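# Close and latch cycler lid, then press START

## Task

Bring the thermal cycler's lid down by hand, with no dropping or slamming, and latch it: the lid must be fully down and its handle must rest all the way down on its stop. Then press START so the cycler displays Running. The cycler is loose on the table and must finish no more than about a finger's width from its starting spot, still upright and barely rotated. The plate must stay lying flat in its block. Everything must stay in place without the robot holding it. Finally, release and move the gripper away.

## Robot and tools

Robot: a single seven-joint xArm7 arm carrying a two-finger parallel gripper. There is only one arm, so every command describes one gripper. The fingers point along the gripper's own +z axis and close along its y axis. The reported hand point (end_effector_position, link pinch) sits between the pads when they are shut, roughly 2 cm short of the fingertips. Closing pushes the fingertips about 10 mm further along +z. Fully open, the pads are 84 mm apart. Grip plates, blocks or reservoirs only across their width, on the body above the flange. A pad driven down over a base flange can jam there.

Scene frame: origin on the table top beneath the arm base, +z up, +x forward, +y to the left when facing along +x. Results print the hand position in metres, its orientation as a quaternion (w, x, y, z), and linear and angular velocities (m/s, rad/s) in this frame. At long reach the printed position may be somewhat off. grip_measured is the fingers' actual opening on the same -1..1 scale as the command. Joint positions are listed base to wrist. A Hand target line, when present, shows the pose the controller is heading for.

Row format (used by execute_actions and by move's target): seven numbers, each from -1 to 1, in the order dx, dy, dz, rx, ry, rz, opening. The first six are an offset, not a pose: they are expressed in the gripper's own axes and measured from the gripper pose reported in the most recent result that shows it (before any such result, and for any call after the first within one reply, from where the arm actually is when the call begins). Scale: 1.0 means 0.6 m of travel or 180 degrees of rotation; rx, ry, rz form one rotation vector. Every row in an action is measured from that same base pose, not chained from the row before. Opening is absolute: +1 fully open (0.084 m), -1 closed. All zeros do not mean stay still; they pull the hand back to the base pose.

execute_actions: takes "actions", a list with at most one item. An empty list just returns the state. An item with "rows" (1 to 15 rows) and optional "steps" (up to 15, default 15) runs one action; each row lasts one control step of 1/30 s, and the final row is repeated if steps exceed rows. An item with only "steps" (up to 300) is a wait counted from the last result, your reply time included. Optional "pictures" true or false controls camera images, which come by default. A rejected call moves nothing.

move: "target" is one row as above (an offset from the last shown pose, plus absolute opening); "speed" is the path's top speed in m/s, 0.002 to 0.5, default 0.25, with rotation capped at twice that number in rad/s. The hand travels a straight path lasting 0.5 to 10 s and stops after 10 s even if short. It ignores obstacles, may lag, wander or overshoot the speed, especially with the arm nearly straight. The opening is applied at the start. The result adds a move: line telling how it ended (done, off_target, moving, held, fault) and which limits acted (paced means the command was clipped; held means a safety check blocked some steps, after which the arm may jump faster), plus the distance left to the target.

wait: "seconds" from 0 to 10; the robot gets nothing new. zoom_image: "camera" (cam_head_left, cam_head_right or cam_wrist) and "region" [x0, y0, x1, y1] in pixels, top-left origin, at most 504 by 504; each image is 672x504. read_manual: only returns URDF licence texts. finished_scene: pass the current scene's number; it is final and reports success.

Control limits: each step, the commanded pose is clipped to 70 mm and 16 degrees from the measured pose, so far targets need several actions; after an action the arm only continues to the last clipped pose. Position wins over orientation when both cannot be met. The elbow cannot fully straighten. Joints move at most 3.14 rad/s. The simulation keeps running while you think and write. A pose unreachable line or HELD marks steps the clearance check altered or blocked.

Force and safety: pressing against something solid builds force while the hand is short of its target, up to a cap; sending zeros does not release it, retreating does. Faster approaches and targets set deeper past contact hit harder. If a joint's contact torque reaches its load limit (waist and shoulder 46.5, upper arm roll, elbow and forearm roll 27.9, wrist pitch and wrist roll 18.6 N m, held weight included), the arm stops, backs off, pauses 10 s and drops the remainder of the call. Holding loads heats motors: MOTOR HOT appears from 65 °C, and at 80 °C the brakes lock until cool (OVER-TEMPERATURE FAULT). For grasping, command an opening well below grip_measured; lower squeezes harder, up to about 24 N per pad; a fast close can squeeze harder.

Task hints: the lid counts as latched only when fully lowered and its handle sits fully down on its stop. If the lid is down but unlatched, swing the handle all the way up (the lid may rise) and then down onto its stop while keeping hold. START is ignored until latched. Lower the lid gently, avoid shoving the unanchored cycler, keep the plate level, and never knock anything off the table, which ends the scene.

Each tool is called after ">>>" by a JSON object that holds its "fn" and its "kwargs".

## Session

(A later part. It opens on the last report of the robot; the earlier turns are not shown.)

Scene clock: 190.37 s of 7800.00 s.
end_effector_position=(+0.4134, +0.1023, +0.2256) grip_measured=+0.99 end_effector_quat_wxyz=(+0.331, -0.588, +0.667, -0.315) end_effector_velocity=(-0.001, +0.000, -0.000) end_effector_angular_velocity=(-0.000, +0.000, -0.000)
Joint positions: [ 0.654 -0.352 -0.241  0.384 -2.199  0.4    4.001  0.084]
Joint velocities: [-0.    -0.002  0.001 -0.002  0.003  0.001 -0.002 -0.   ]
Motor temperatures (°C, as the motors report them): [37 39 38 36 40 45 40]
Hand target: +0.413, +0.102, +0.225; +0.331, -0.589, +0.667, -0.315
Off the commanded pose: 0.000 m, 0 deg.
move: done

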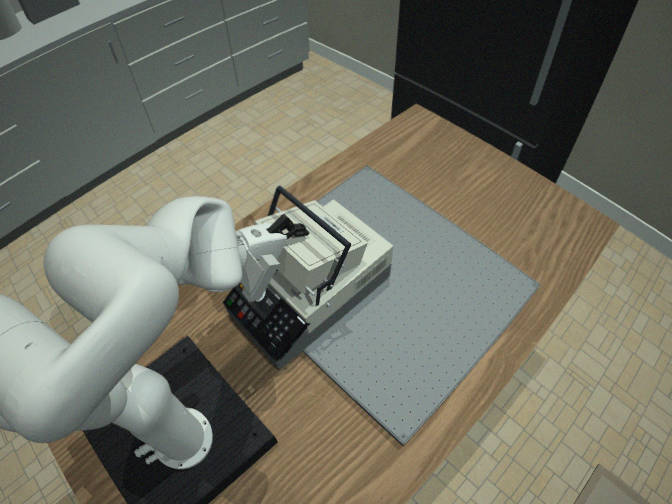

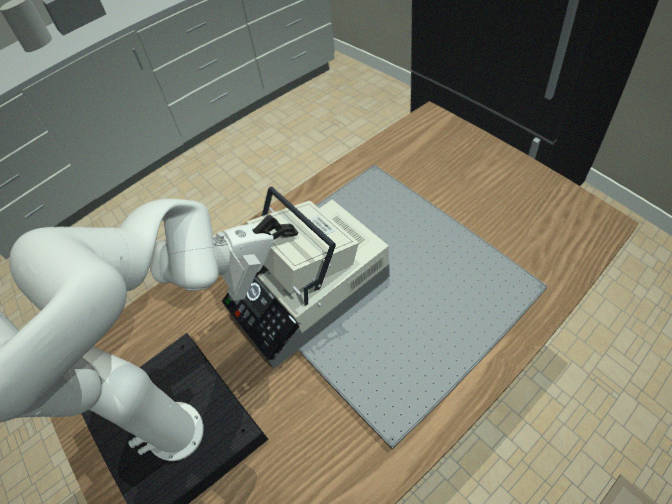

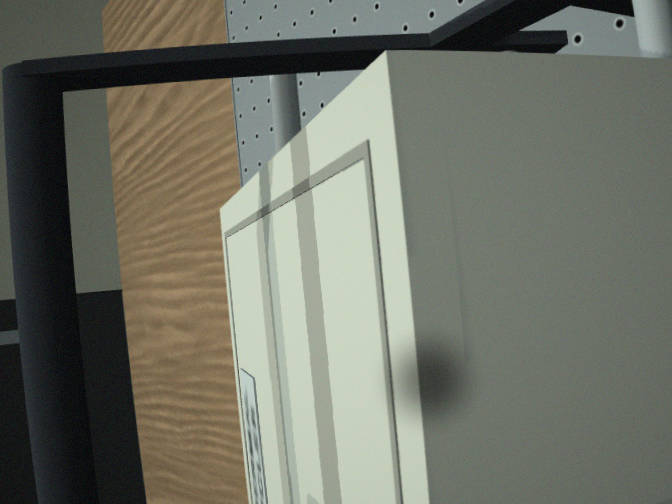

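>>> {"fn": "move", "kwargs": {"target": [0,-0.005,-0.005,-0.07,0,0,1], "speed": 0.02}}

>>> {"fn": "move", "kwargs": {"target": [0,0.006,-0.012,0,0,0,1], "speed": 0.01}}

Scene clock: 199.63 s of 7800.00 s.
end_effector_position=(+0.4208, +0.1027, +0.2391) grip_measured=+0.86 end_effector_quat_wxyz=(+0.273, -0.618, +0.695, -0.245) end_effector_velocity=(+0.001, -0.000, +0.001) end_effector_angular_velocity=(-0.000, +0.007, -0.001)
Joint positions: [ 0.518 -0.346 -0.223  0.433 -1.603  0.183  3.346  0.079]
Joint velocities: [-0.    -0.001 -0.001 -0.001  0.035 -0.    -0.035  0.   ]
Motor temperatures (°C, as the motors report them): [37 39 38 36 40 46 40]
Hand target: +0.413, +0.102, +0.230; +0.266, -0.621, +0.697, -0.240
Off the commanded pose: 0.012 m, 1 deg.
After step 90, 0.57 s passed at rest.
move: off_target

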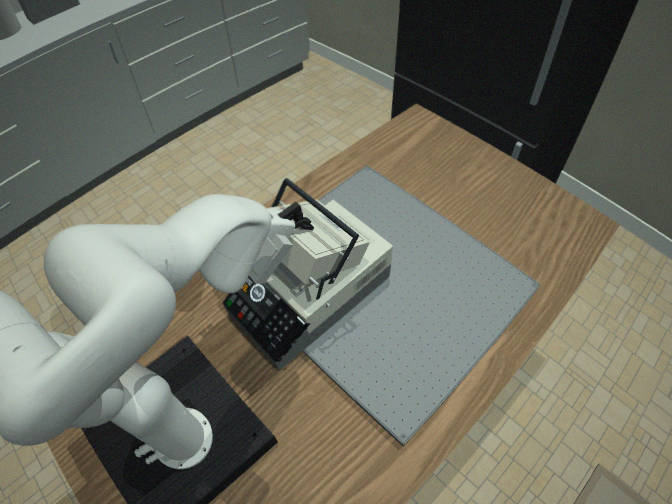

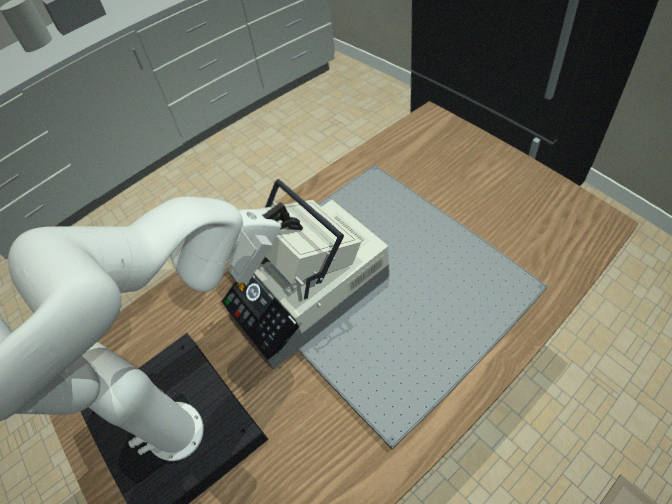

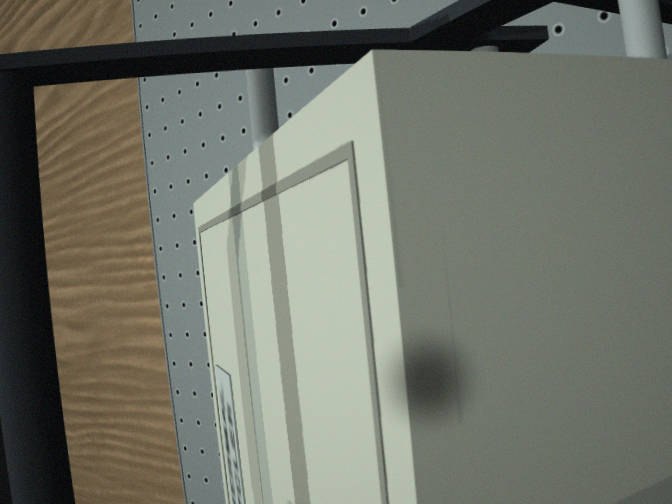

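Scene clock: 200.67 s of 7800.00 s.
end_effector_position=(+0.4132, +0.1033, +0.2417) grip_measured=+0.90 end_effector_quat_wxyz=(+0.273, -0.618, +0.695, -0.245) end_effector_velocity=(-0.001, -0.001, +0.000) end_effector_angular_velocity=(-0.004, +0.000, -0.001)
Joint positions: [ 0.52  -0.385 -0.217  0.403 -1.56   0.194  3.306  0.081]
Joint velocities: [-0.    -0.004  0.001 -0.003  0.008  0.005 -0.009  0.   ]
Motor temperatures (°C, as the motors report them): [37 39 38 36 40 46 40]
Hand target: +0.413, +0.103, +0.242; +0.273, -0.618, +0.695, -0.245
Off the commanded pose: 0.000 m, 0 deg.
move: done

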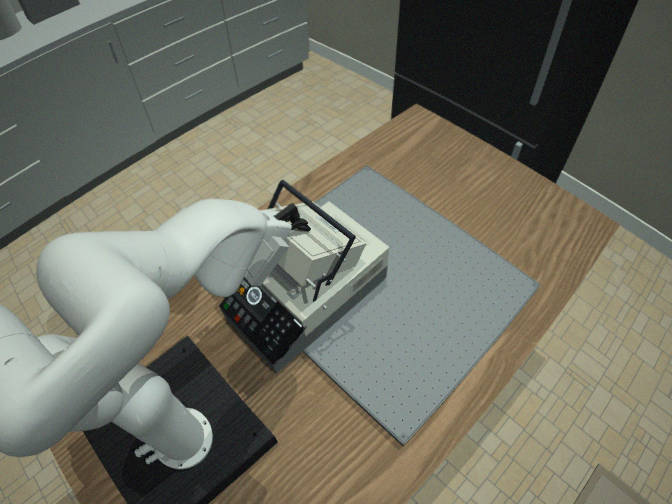

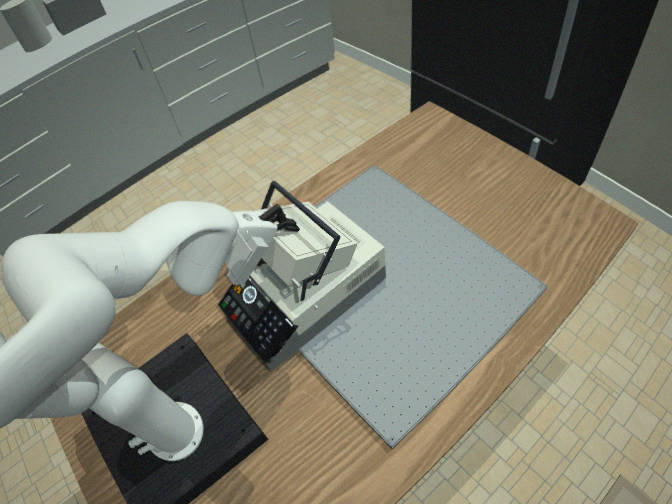

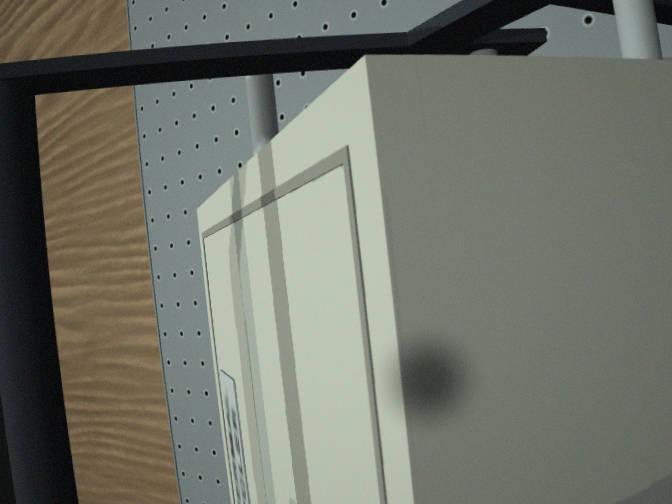

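>>> {"fn": "zoom_image", "kwargs": {"camera": "cam_head_left", "region": [220,190,360,300]}}

Region (220, 190, 360, 300) of cam_head_left's 672x504 image, scaled by 3.600, with more detail than that image has; it fills the top 396 rows of this view, and the rest is white.

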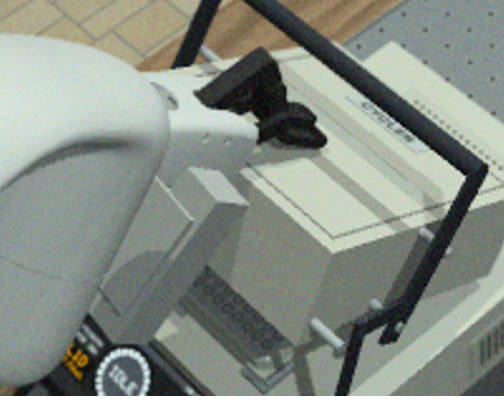

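>>> {"fn": "move", "kwargs": {"target": [0,0.0,-0.02,0.14,0,0,1], "speed": 0.03}}

>>> {"fn": "move", "kwargs": {"target": [0,0.0,-0.02,0,0,0,1], "speed": 0.015}}

Scene clock: 216.03 s of 7800.00 s.
end_effector_position=(+0.4047, +0.1030, +0.2499) grip_measured=+1.00 end_effector_quat_wxyz=(+0.400, -0.544, +0.626, -0.391) end_effector_velocity=(-0.000, -0.000, -0.001) end_effector_angular_velocity=(-0.001, -0.005, -0.001)
Joint positions: [ 0.703 -0.455 -0.153  0.25  -2.319  0.679  4.195  0.084]
Joint velocities: [ 0.002  0.002  0.002 -0.003 -0.004  0.01   0.007  0.   ]
Motor temperatures (°C, as the motors report them): [37 39 38 36 40 46 40]
Hand target: +0.405, +0.103, +0.250; +0.400, -0.544, +0.626, -0.391
Off the commanded pose: 0.001 m, 0 deg.
After step 90, 4.80 s passed at rest.
move: done

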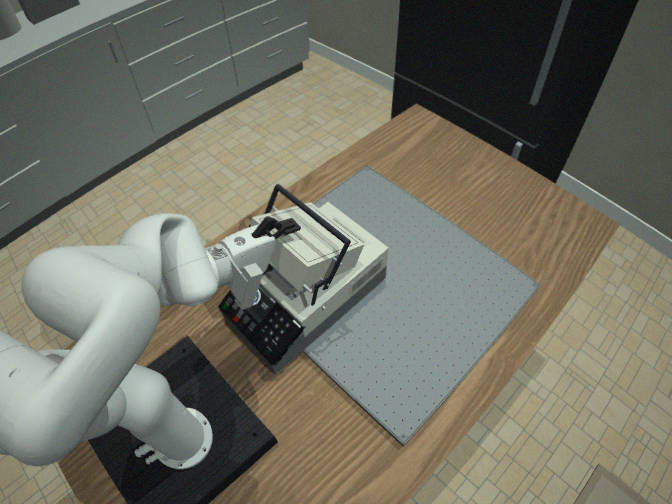

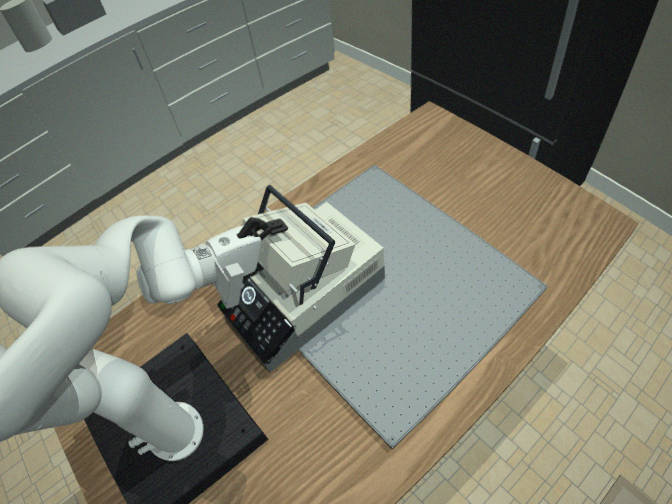

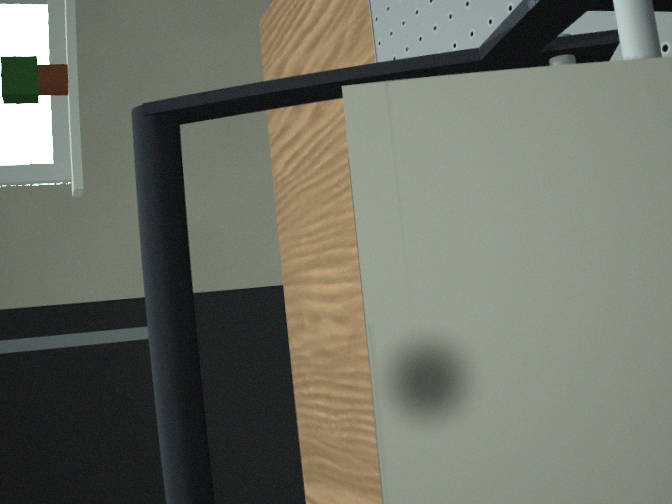

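Scene clock: 217.10 s of 7800.00 s.
end_effector_position=(+0.3937, +0.1033, +0.2543) grip_measured=+0.99 end_effector_quat_wxyz=(+0.400, -0.544, +0.626, -0.391) end_effector_velocity=(-0.001, +0.000, +0.001) end_effector_angular_velocity=(+0.001, -0.000, -0.001)
Joint positions: [ 0.699 -0.516 -0.136  0.216 -2.272  0.669  4.152  0.084]
Joint velocities: [ 0.    -0.006  0.002 -0.002  0.007 -0.001 -0.006 -0.   ]
Motor temperatures (°C, as the motors report them): [37 39 38 36 40 46 40]
Hand target: +0.394, +0.104, +0.254; +0.400, -0.544, +0.626, -0.391
Off the commanded pose: 0.000 m, 0 deg.
move: done

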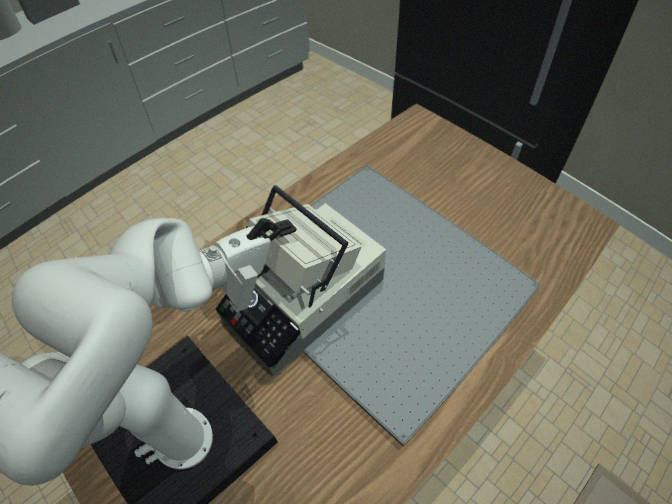

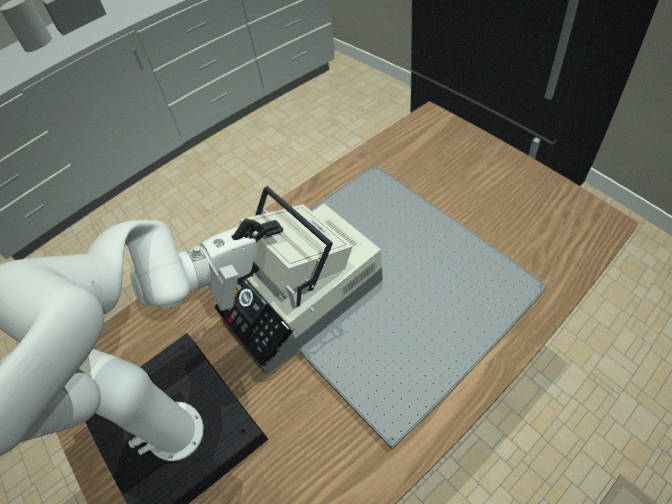

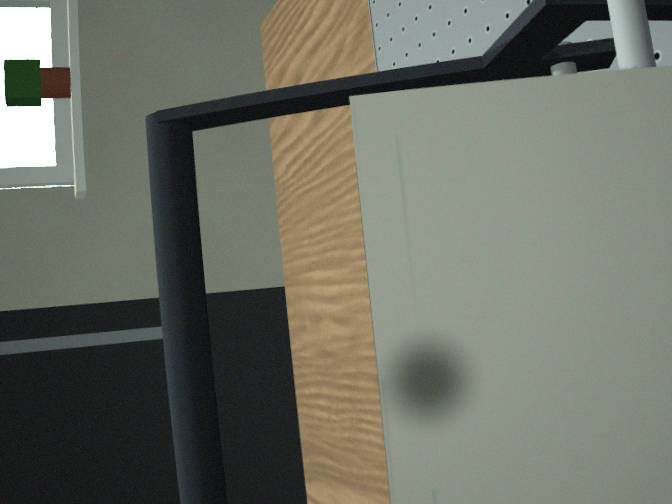

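>>> {"fn": "move", "kwargs": {"target": [0,-0.085,0.012,-0.08,0,0,1], "speed": 0.03}}

>>> {"fn": "move", "kwargs": {"target": [0,0.0,-0.02,0,0,0,1], "speed": 0.015}}

Scene clock: 223.90 s of 7800.00 s.
end_effector_position=(+0.4191, +0.0979, +0.2990) grip_measured=+1.00 end_effector_quat_wxyz=(+0.330, -0.589, +0.669, -0.310) end_effector_velocity=(-0.000, -0.000, +0.000) end_effector_angular_velocity=(-0.003, +0.013, -0.001)
Joint positions: [ 0.514 -0.542 -0.176  0.39  -1.72   0.27   3.451  0.084]
Joint velocities: [-0.004 -0.001  0.002 -0.001  0.049 -0.003 -0.05  -0.   ]
Motor temperatures (°C, as the motors report them): [37 39 38 36 40 45 40]
Hand target: +0.419, +0.098, +0.299; +0.330, -0.589, +0.669, -0.309
Off the commanded pose: 0.000 m, 0 deg.
move: done

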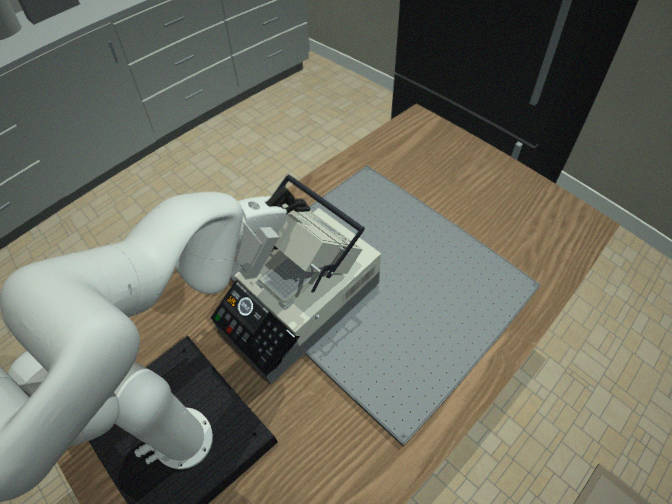

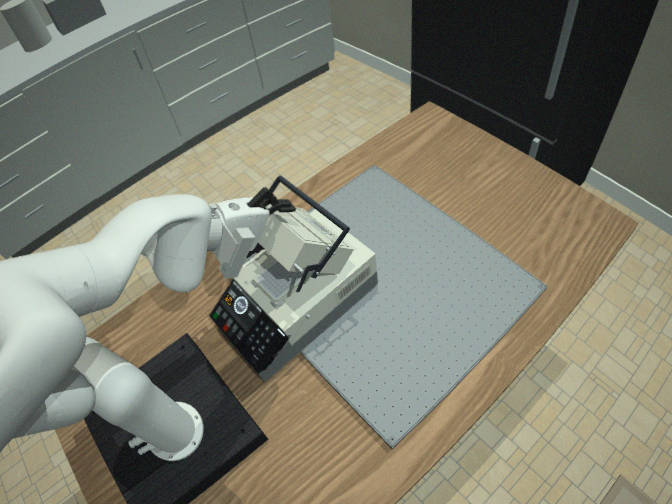

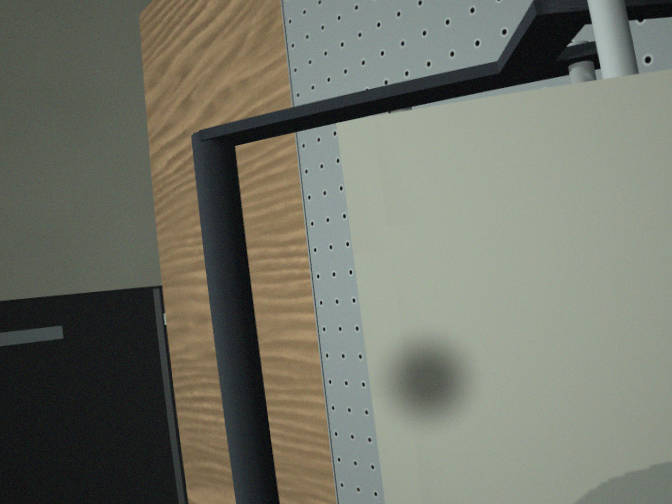

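Scene clock: 224.93 s of 7800.00 s.
end_effector_position=(+0.4096, +0.0983, +0.3061) grip_measured=+1.00 end_effector_quat_wxyz=(+0.330, -0.589, +0.669, -0.310) end_effector_velocity=(-0.001, -0.000, +0.000) end_effector_angular_velocity=(-0.002, +0.003, -0.002)
Joint positions: [ 0.51  -0.604 -0.162  0.353 -1.625  0.279  3.359  0.084]
Joint velocities: [ 0.    -0.007  0.003 -0.006  0.021  0.004 -0.019 -0.   ]
Motor temperatures (°C, as the motors report them): [37 39 38 37 40 45 40]
Hand target: +0.409, +0.098, +0.306; +0.330, -0.589, +0.669, -0.310
Off the commanded pose: 0.000 m, 0 deg.
move: done

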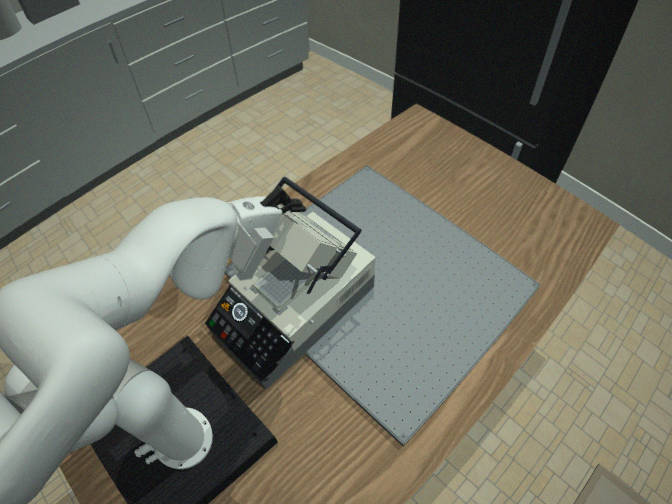

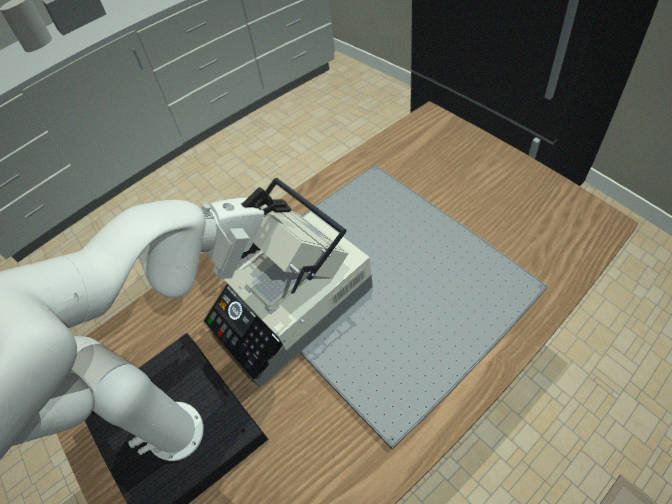

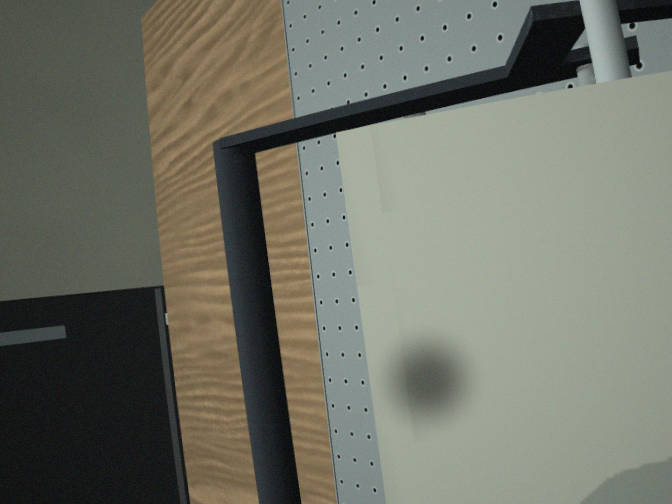

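>>> {"fn": "move", "kwargs": {"target": [0,-0.09,0.025,-0.08,0,0,1], "speed": 0.03}}

>>> {"fn": "move", "kwargs": {"target": [0,0.015,0,0,0,0,1], "speed": 0.015}}

Scene clock: 231.13 s of 7800.00 s.
end_effector_position=(+0.4532, +0.0917, +0.3408) grip_measured=+1.00 end_effector_quat_wxyz=(+0.255, -0.626, +0.702, -0.224) end_effector_velocity=(+0.000, -0.000, -0.001) end_effector_angular_velocity=(-0.002, +0.011, +0.002)
Joint positions: [ 0.804 -0.525 -0.411  0.567 -0.862  0.477  2.575  0.084]
Joint velocities: [ 0.009  0.003 -0.006  0.006  0.015  0.01  -0.016 -0.   ]
Motor temperatures (°C, as the motors report them): [37 39 38 37 40 45 40]
Hand target: +0.453, +0.092, +0.341; +0.254, -0.626, +0.703, -0.223
Off the commanded pose: 0.000 m, 0 deg.
move: done

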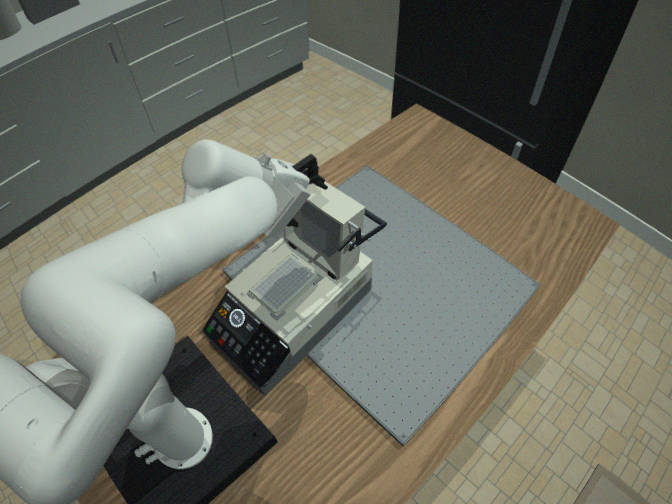

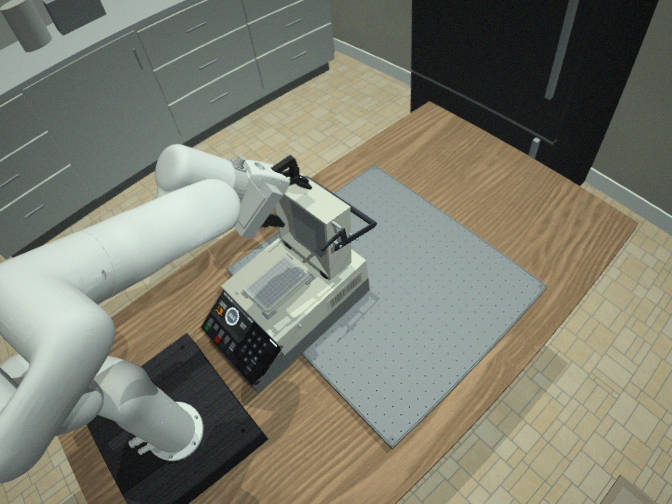

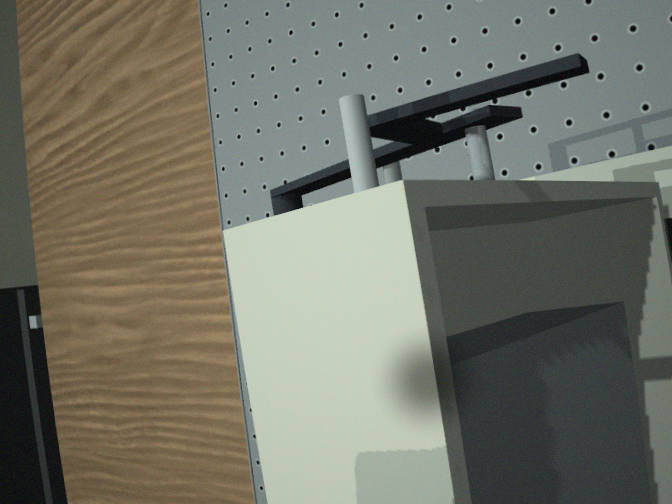

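Scene clock: 231.97 s of 7800.00 s.
end_effector_position=(+0.4465, +0.0927, +0.3352) grip_measured=+1.00 end_effector_quat_wxyz=(+0.255, -0.626, +0.702, -0.224) end_effector_velocity=(-0.000, -0.000, -0.000) end_effector_angular_velocity=(+0.001, -0.001, -0.002)
Joint positions: [ 0.793 -0.539 -0.399  0.54  -0.879  0.471  2.596  0.084]
Joint velocities: [-0.002 -0.002  0.001 -0.002 -0.003 -0.     0.004 -0.   ]
Motor temperatures (°C, as the motors report them): [37 39 38 37 40 45 40]
Hand target: +0.446, +0.093, +0.335; +0.255, -0.626, +0.702, -0.224
Off the commanded pose: 0.000 m, 0 deg.
move: done

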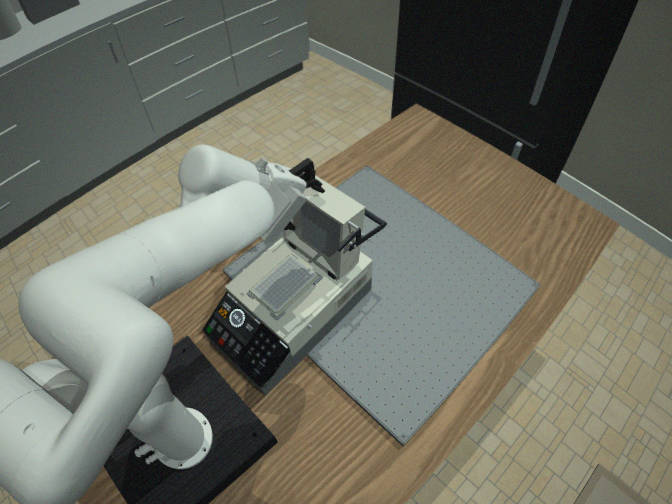

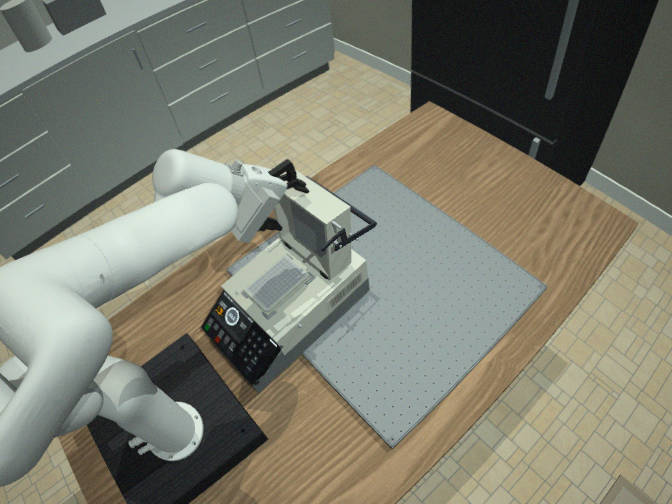

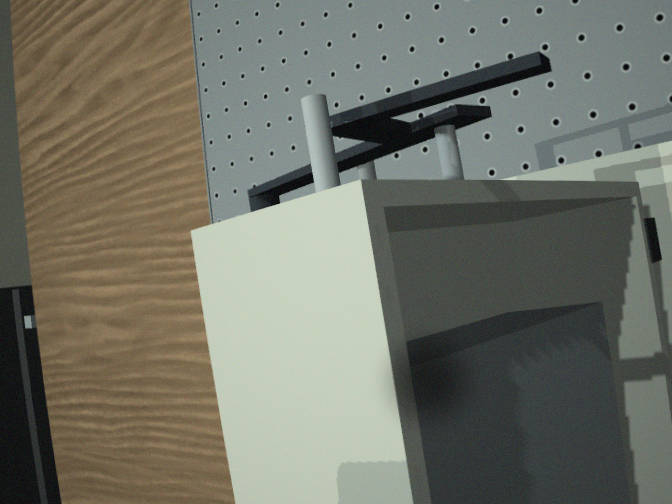

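>>> {"fn": "move", "kwargs": {"target": [0,-0.09,-0.11,-0.205,0,0,0.3], "speed": 0.15}}

>>> {"fn": "move", "kwargs": {"target": [0,-0.36,0,0,0,0,0.3], "speed": 0.2}}

Scene clock: 237.73 s of 7800.00 s.
end_effector_position=(+0.4457, +0.0868, +0.4200) grip_measured=+0.29 end_effector_quat_wxyz=(+0.045, -0.675, +0.737, +0.010) end_effector_velocity=(+0.000, -0.000, +0.001) end_effector_angular_velocity=(+0.001, +0.010, +0.000)
Joint positions: [ 1.123 -0.24  -0.691  1.299 -0.118  1.394  1.97   0.056]
Joint velocities: [ 0.     0.011 -0.006  0.014  0.01   0.014 -0.007 -0.   ]
Motor temperatures (°C, as the motors report them): [37 39 38 38 40 45 40]
Hand target: +0.446, +0.087, +0.420; +0.045, -0.675, +0.737, +0.011
Off the commanded pose: 0.001 m, 0 deg.
After step 90, 0.20 s passed at rest.
move: done

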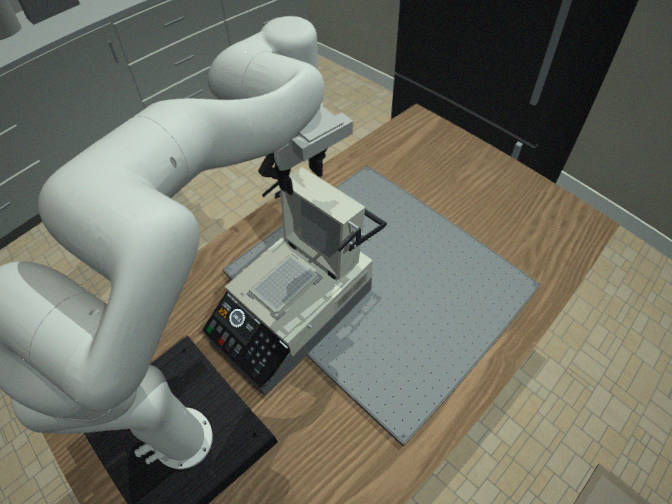

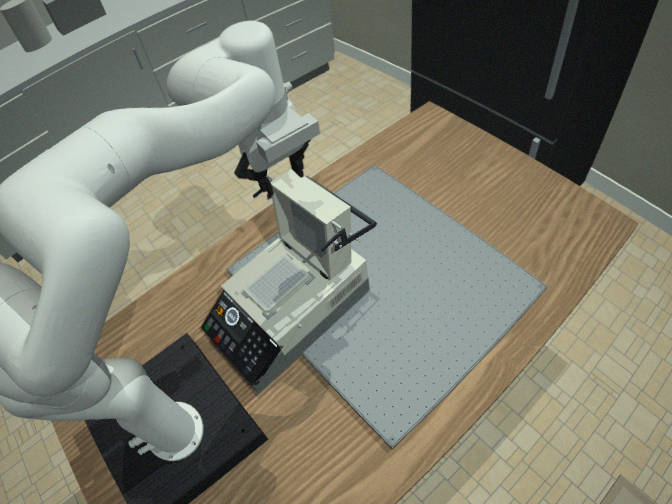

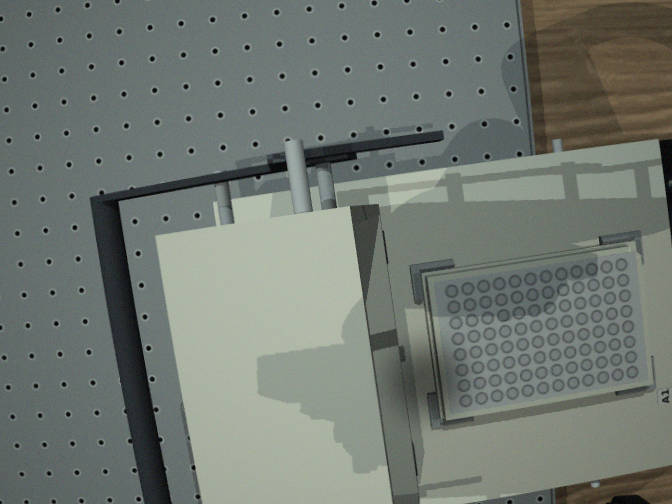

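Scene clock: 239.47 s of 7800.00 s.
end_effector_position=(+0.6596, +0.0664, +0.4277) grip_measured=+0.29 end_effector_quat_wxyz=(+0.066, -0.674, +0.736, -0.005) end_effector_velocity=(+0.003, +0.004, +0.005) end_effector_angular_velocity=(+0.009, -0.012, -0.002)
Joint positions: [ 0.405  0.838 -0.715  2.693  0.624  1.811  1.633  0.056]
Joint velocities: [-0.093  0.062  0.094  0.174 -0.011  0.053  0.056  0.   ]
Motor temperatures (°C, as the motors report them): [37 39 38 38 40 45 40]
Hand target: +0.660, +0.067, +0.428; +0.066, -0.674, +0.736, -0.005
Off the commanded pose: 0.003 m, 3 deg.
elbow stopped short: the move would have taken joint 4 (elbow) straighter than the controller allows; a more bent joint 4 avoids this.
move: off_target

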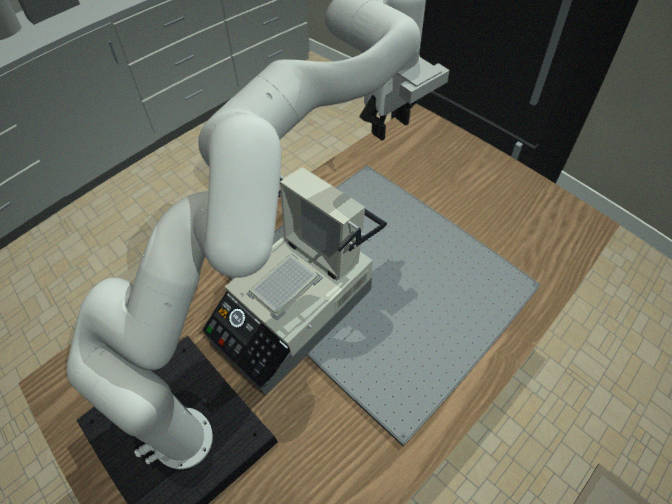

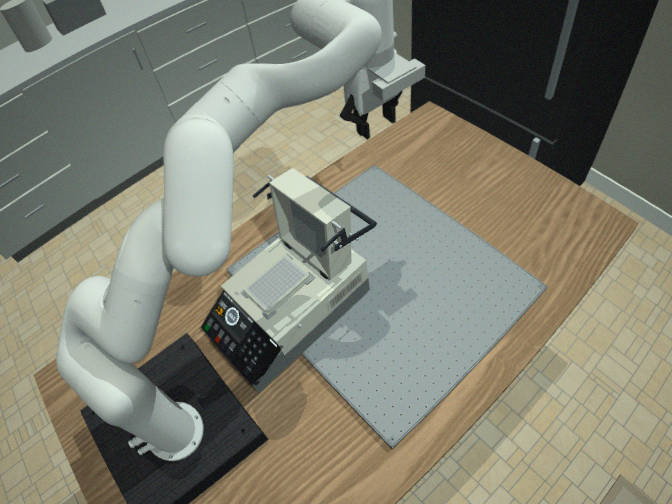

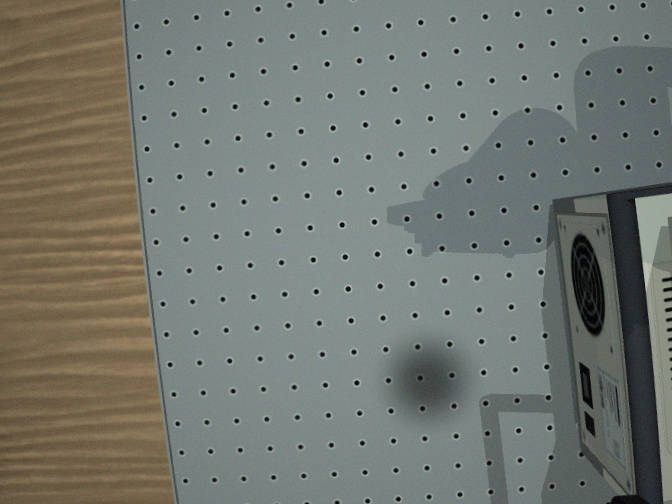

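>>> {"fn": "move", "kwargs": {"target": [-0.03,0.075,0,-0.098,0,0.033,0.1], "speed": 0.15}}

>>> {"fn": "move", "kwargs": {"target": [0,0,0.2,0,0,0,0.1], "speed": 0.08}}

Scene clock: 242.50 s of 7800.00 s.
end_effector_position=(+0.6159, +0.0883, +0.4245) grip_measured=+0.09 end_effector_quat_wxyz=(+0.026, -0.636, +0.768, +0.074) end_effector_velocity=(-0.001, +0.000, -0.000) end_effector_angular_velocity=(+0.007, +0.008, -0.008)
Joint positions: [ 0.378  0.819 -0.592  2.709  0.597  1.972  1.794  0.048]
Joint velocities: [-0.02  -0.007  0.078  0.    -0.053 -0.002  0.022  0.   ]
Motor temperatures (°C, as the motors report them): [37 39 38 37 40 45 40]
Hand target: +0.616, +0.088, +0.425; +0.026, -0.635, +0.768, +0.075
Off the commanded pose: 0.001 m, 9 deg.
elbow stopped short: the move would have taken joint 4 (elbow) straighter than the controller allows; a more bent joint 4 avoids this.
move: off_target

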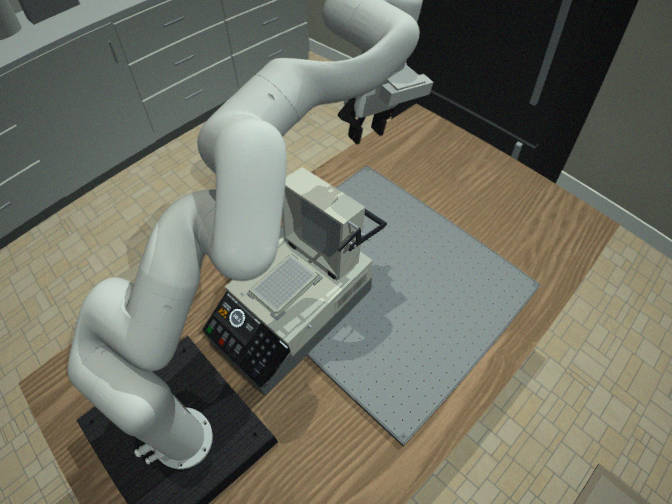

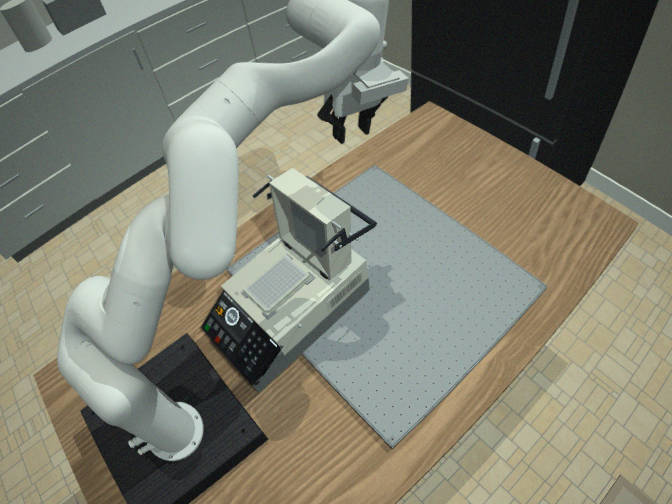

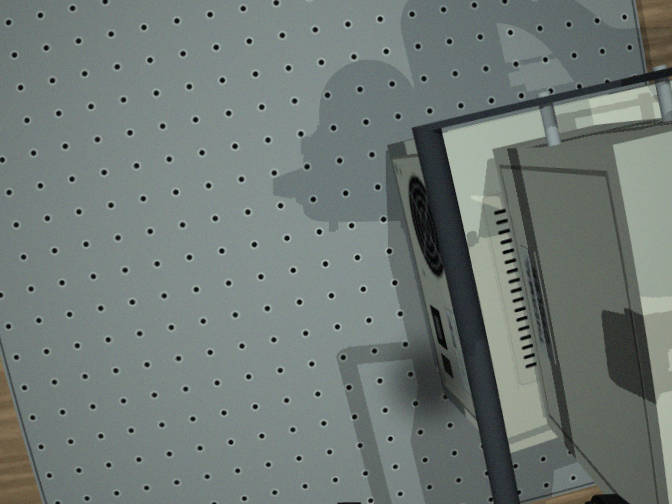

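Scene clock: 244.33 s of 7800.00 s.
end_effector_position=(+0.6097, +0.1054, +0.3066) grip_measured=+0.09 end_effector_quat_wxyz=(+0.027, -0.635, +0.769, +0.073) end_effector_velocity=(+0.000, -0.000, -0.002) end_effector_angular_velocity=(-0.001, -0.003, -0.000)
Joint positions: [ 0.726  0.599 -0.696  1.898  0.505  1.464  1.666  0.048]
Joint velocities: [ 0.003 -0.002 -0.001 -0.009 -0.001 -0.01  -0.001 -0.   ]
Motor temperatures (°C, as the motors report them): [37 39 38 37 40 45 40]
Hand target: +0.609, +0.106, +0.306; +0.026, -0.635, +0.769, +0.074
Off the commanded pose: 0.001 m, 0 deg.
move: done

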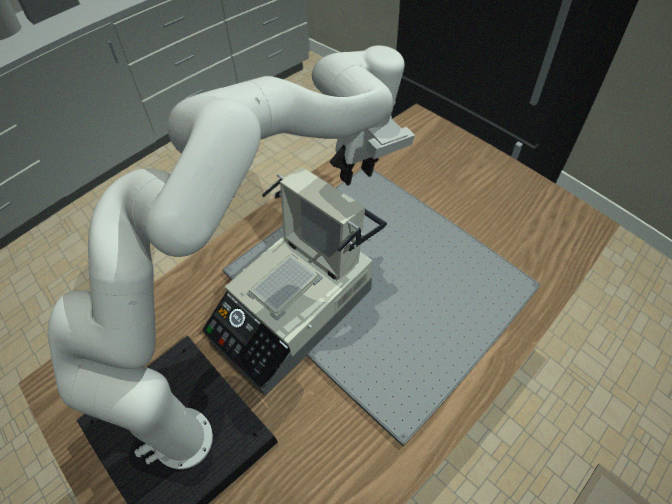

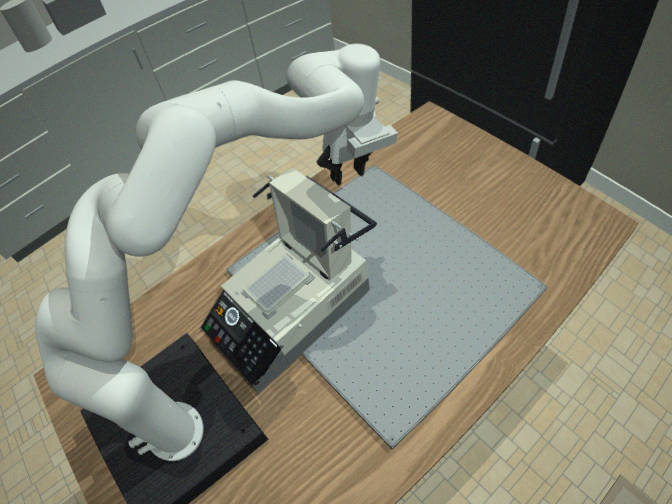

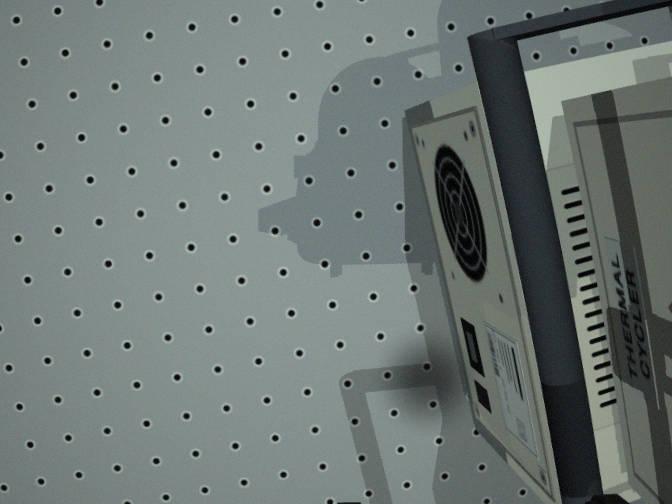

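>>> {"fn": "move", "kwargs": {"target": [0,0.035,0.05,-0.04,0.046,0.04,0.1], "speed": 0.08}}

Scene clock: 247.77 s of 7800.00 s.
end_effector_position=(+0.5875, +0.1136, +0.2786) grip_measured=+0.09 end_effector_quat_wxyz=(-0.073, -0.590, +0.801, +0.077) end_effector_velocity=(+0.000, -0.001, -0.000) end_effector_angular_velocity=(-0.005, +0.004, -0.005)
Joint positions: [ 0.729  0.714 -0.702  2.016  0.456  1.629  1.832  0.048]
Joint velocities: [-0.003  0.005 -0.001  0.008 -0.001  0.007  0.005 -0.   ]
Motor temperatures (°C, as the motors report them): [37 39 38 37 40 45 40]
Hand target: +0.587, +0.114, +0.278; -0.073, -0.590, +0.801, +0.078
Off the commanded pose: 0.000 m, 0 deg.
move: done

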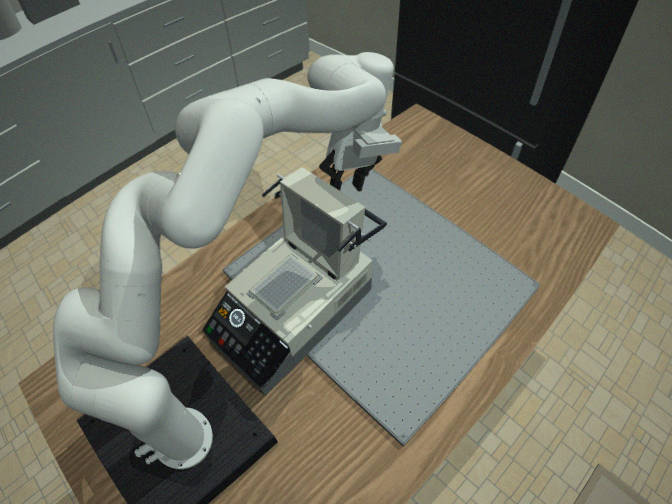

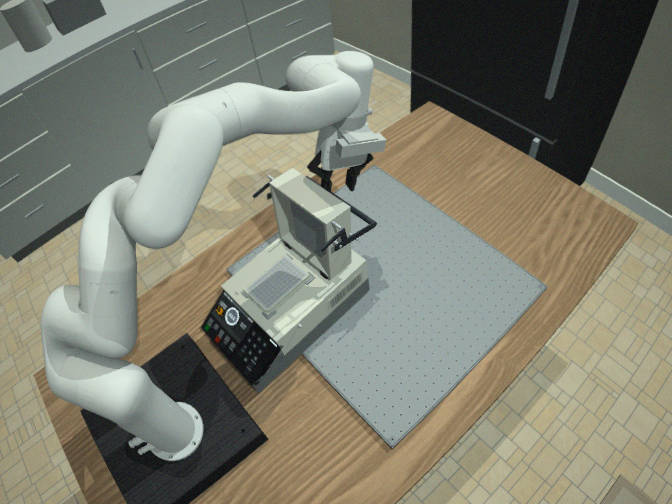

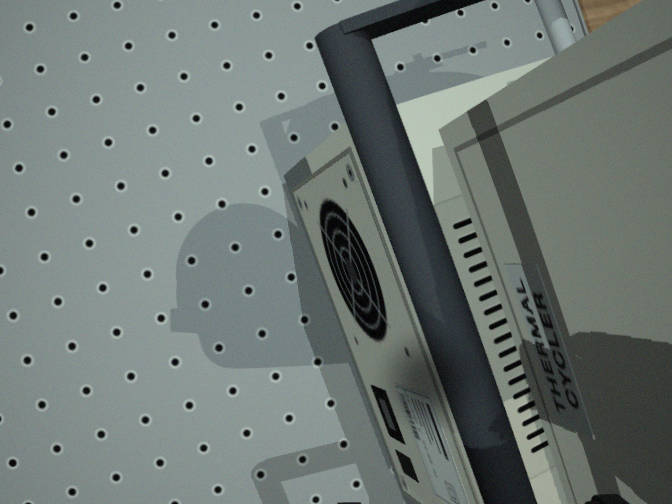

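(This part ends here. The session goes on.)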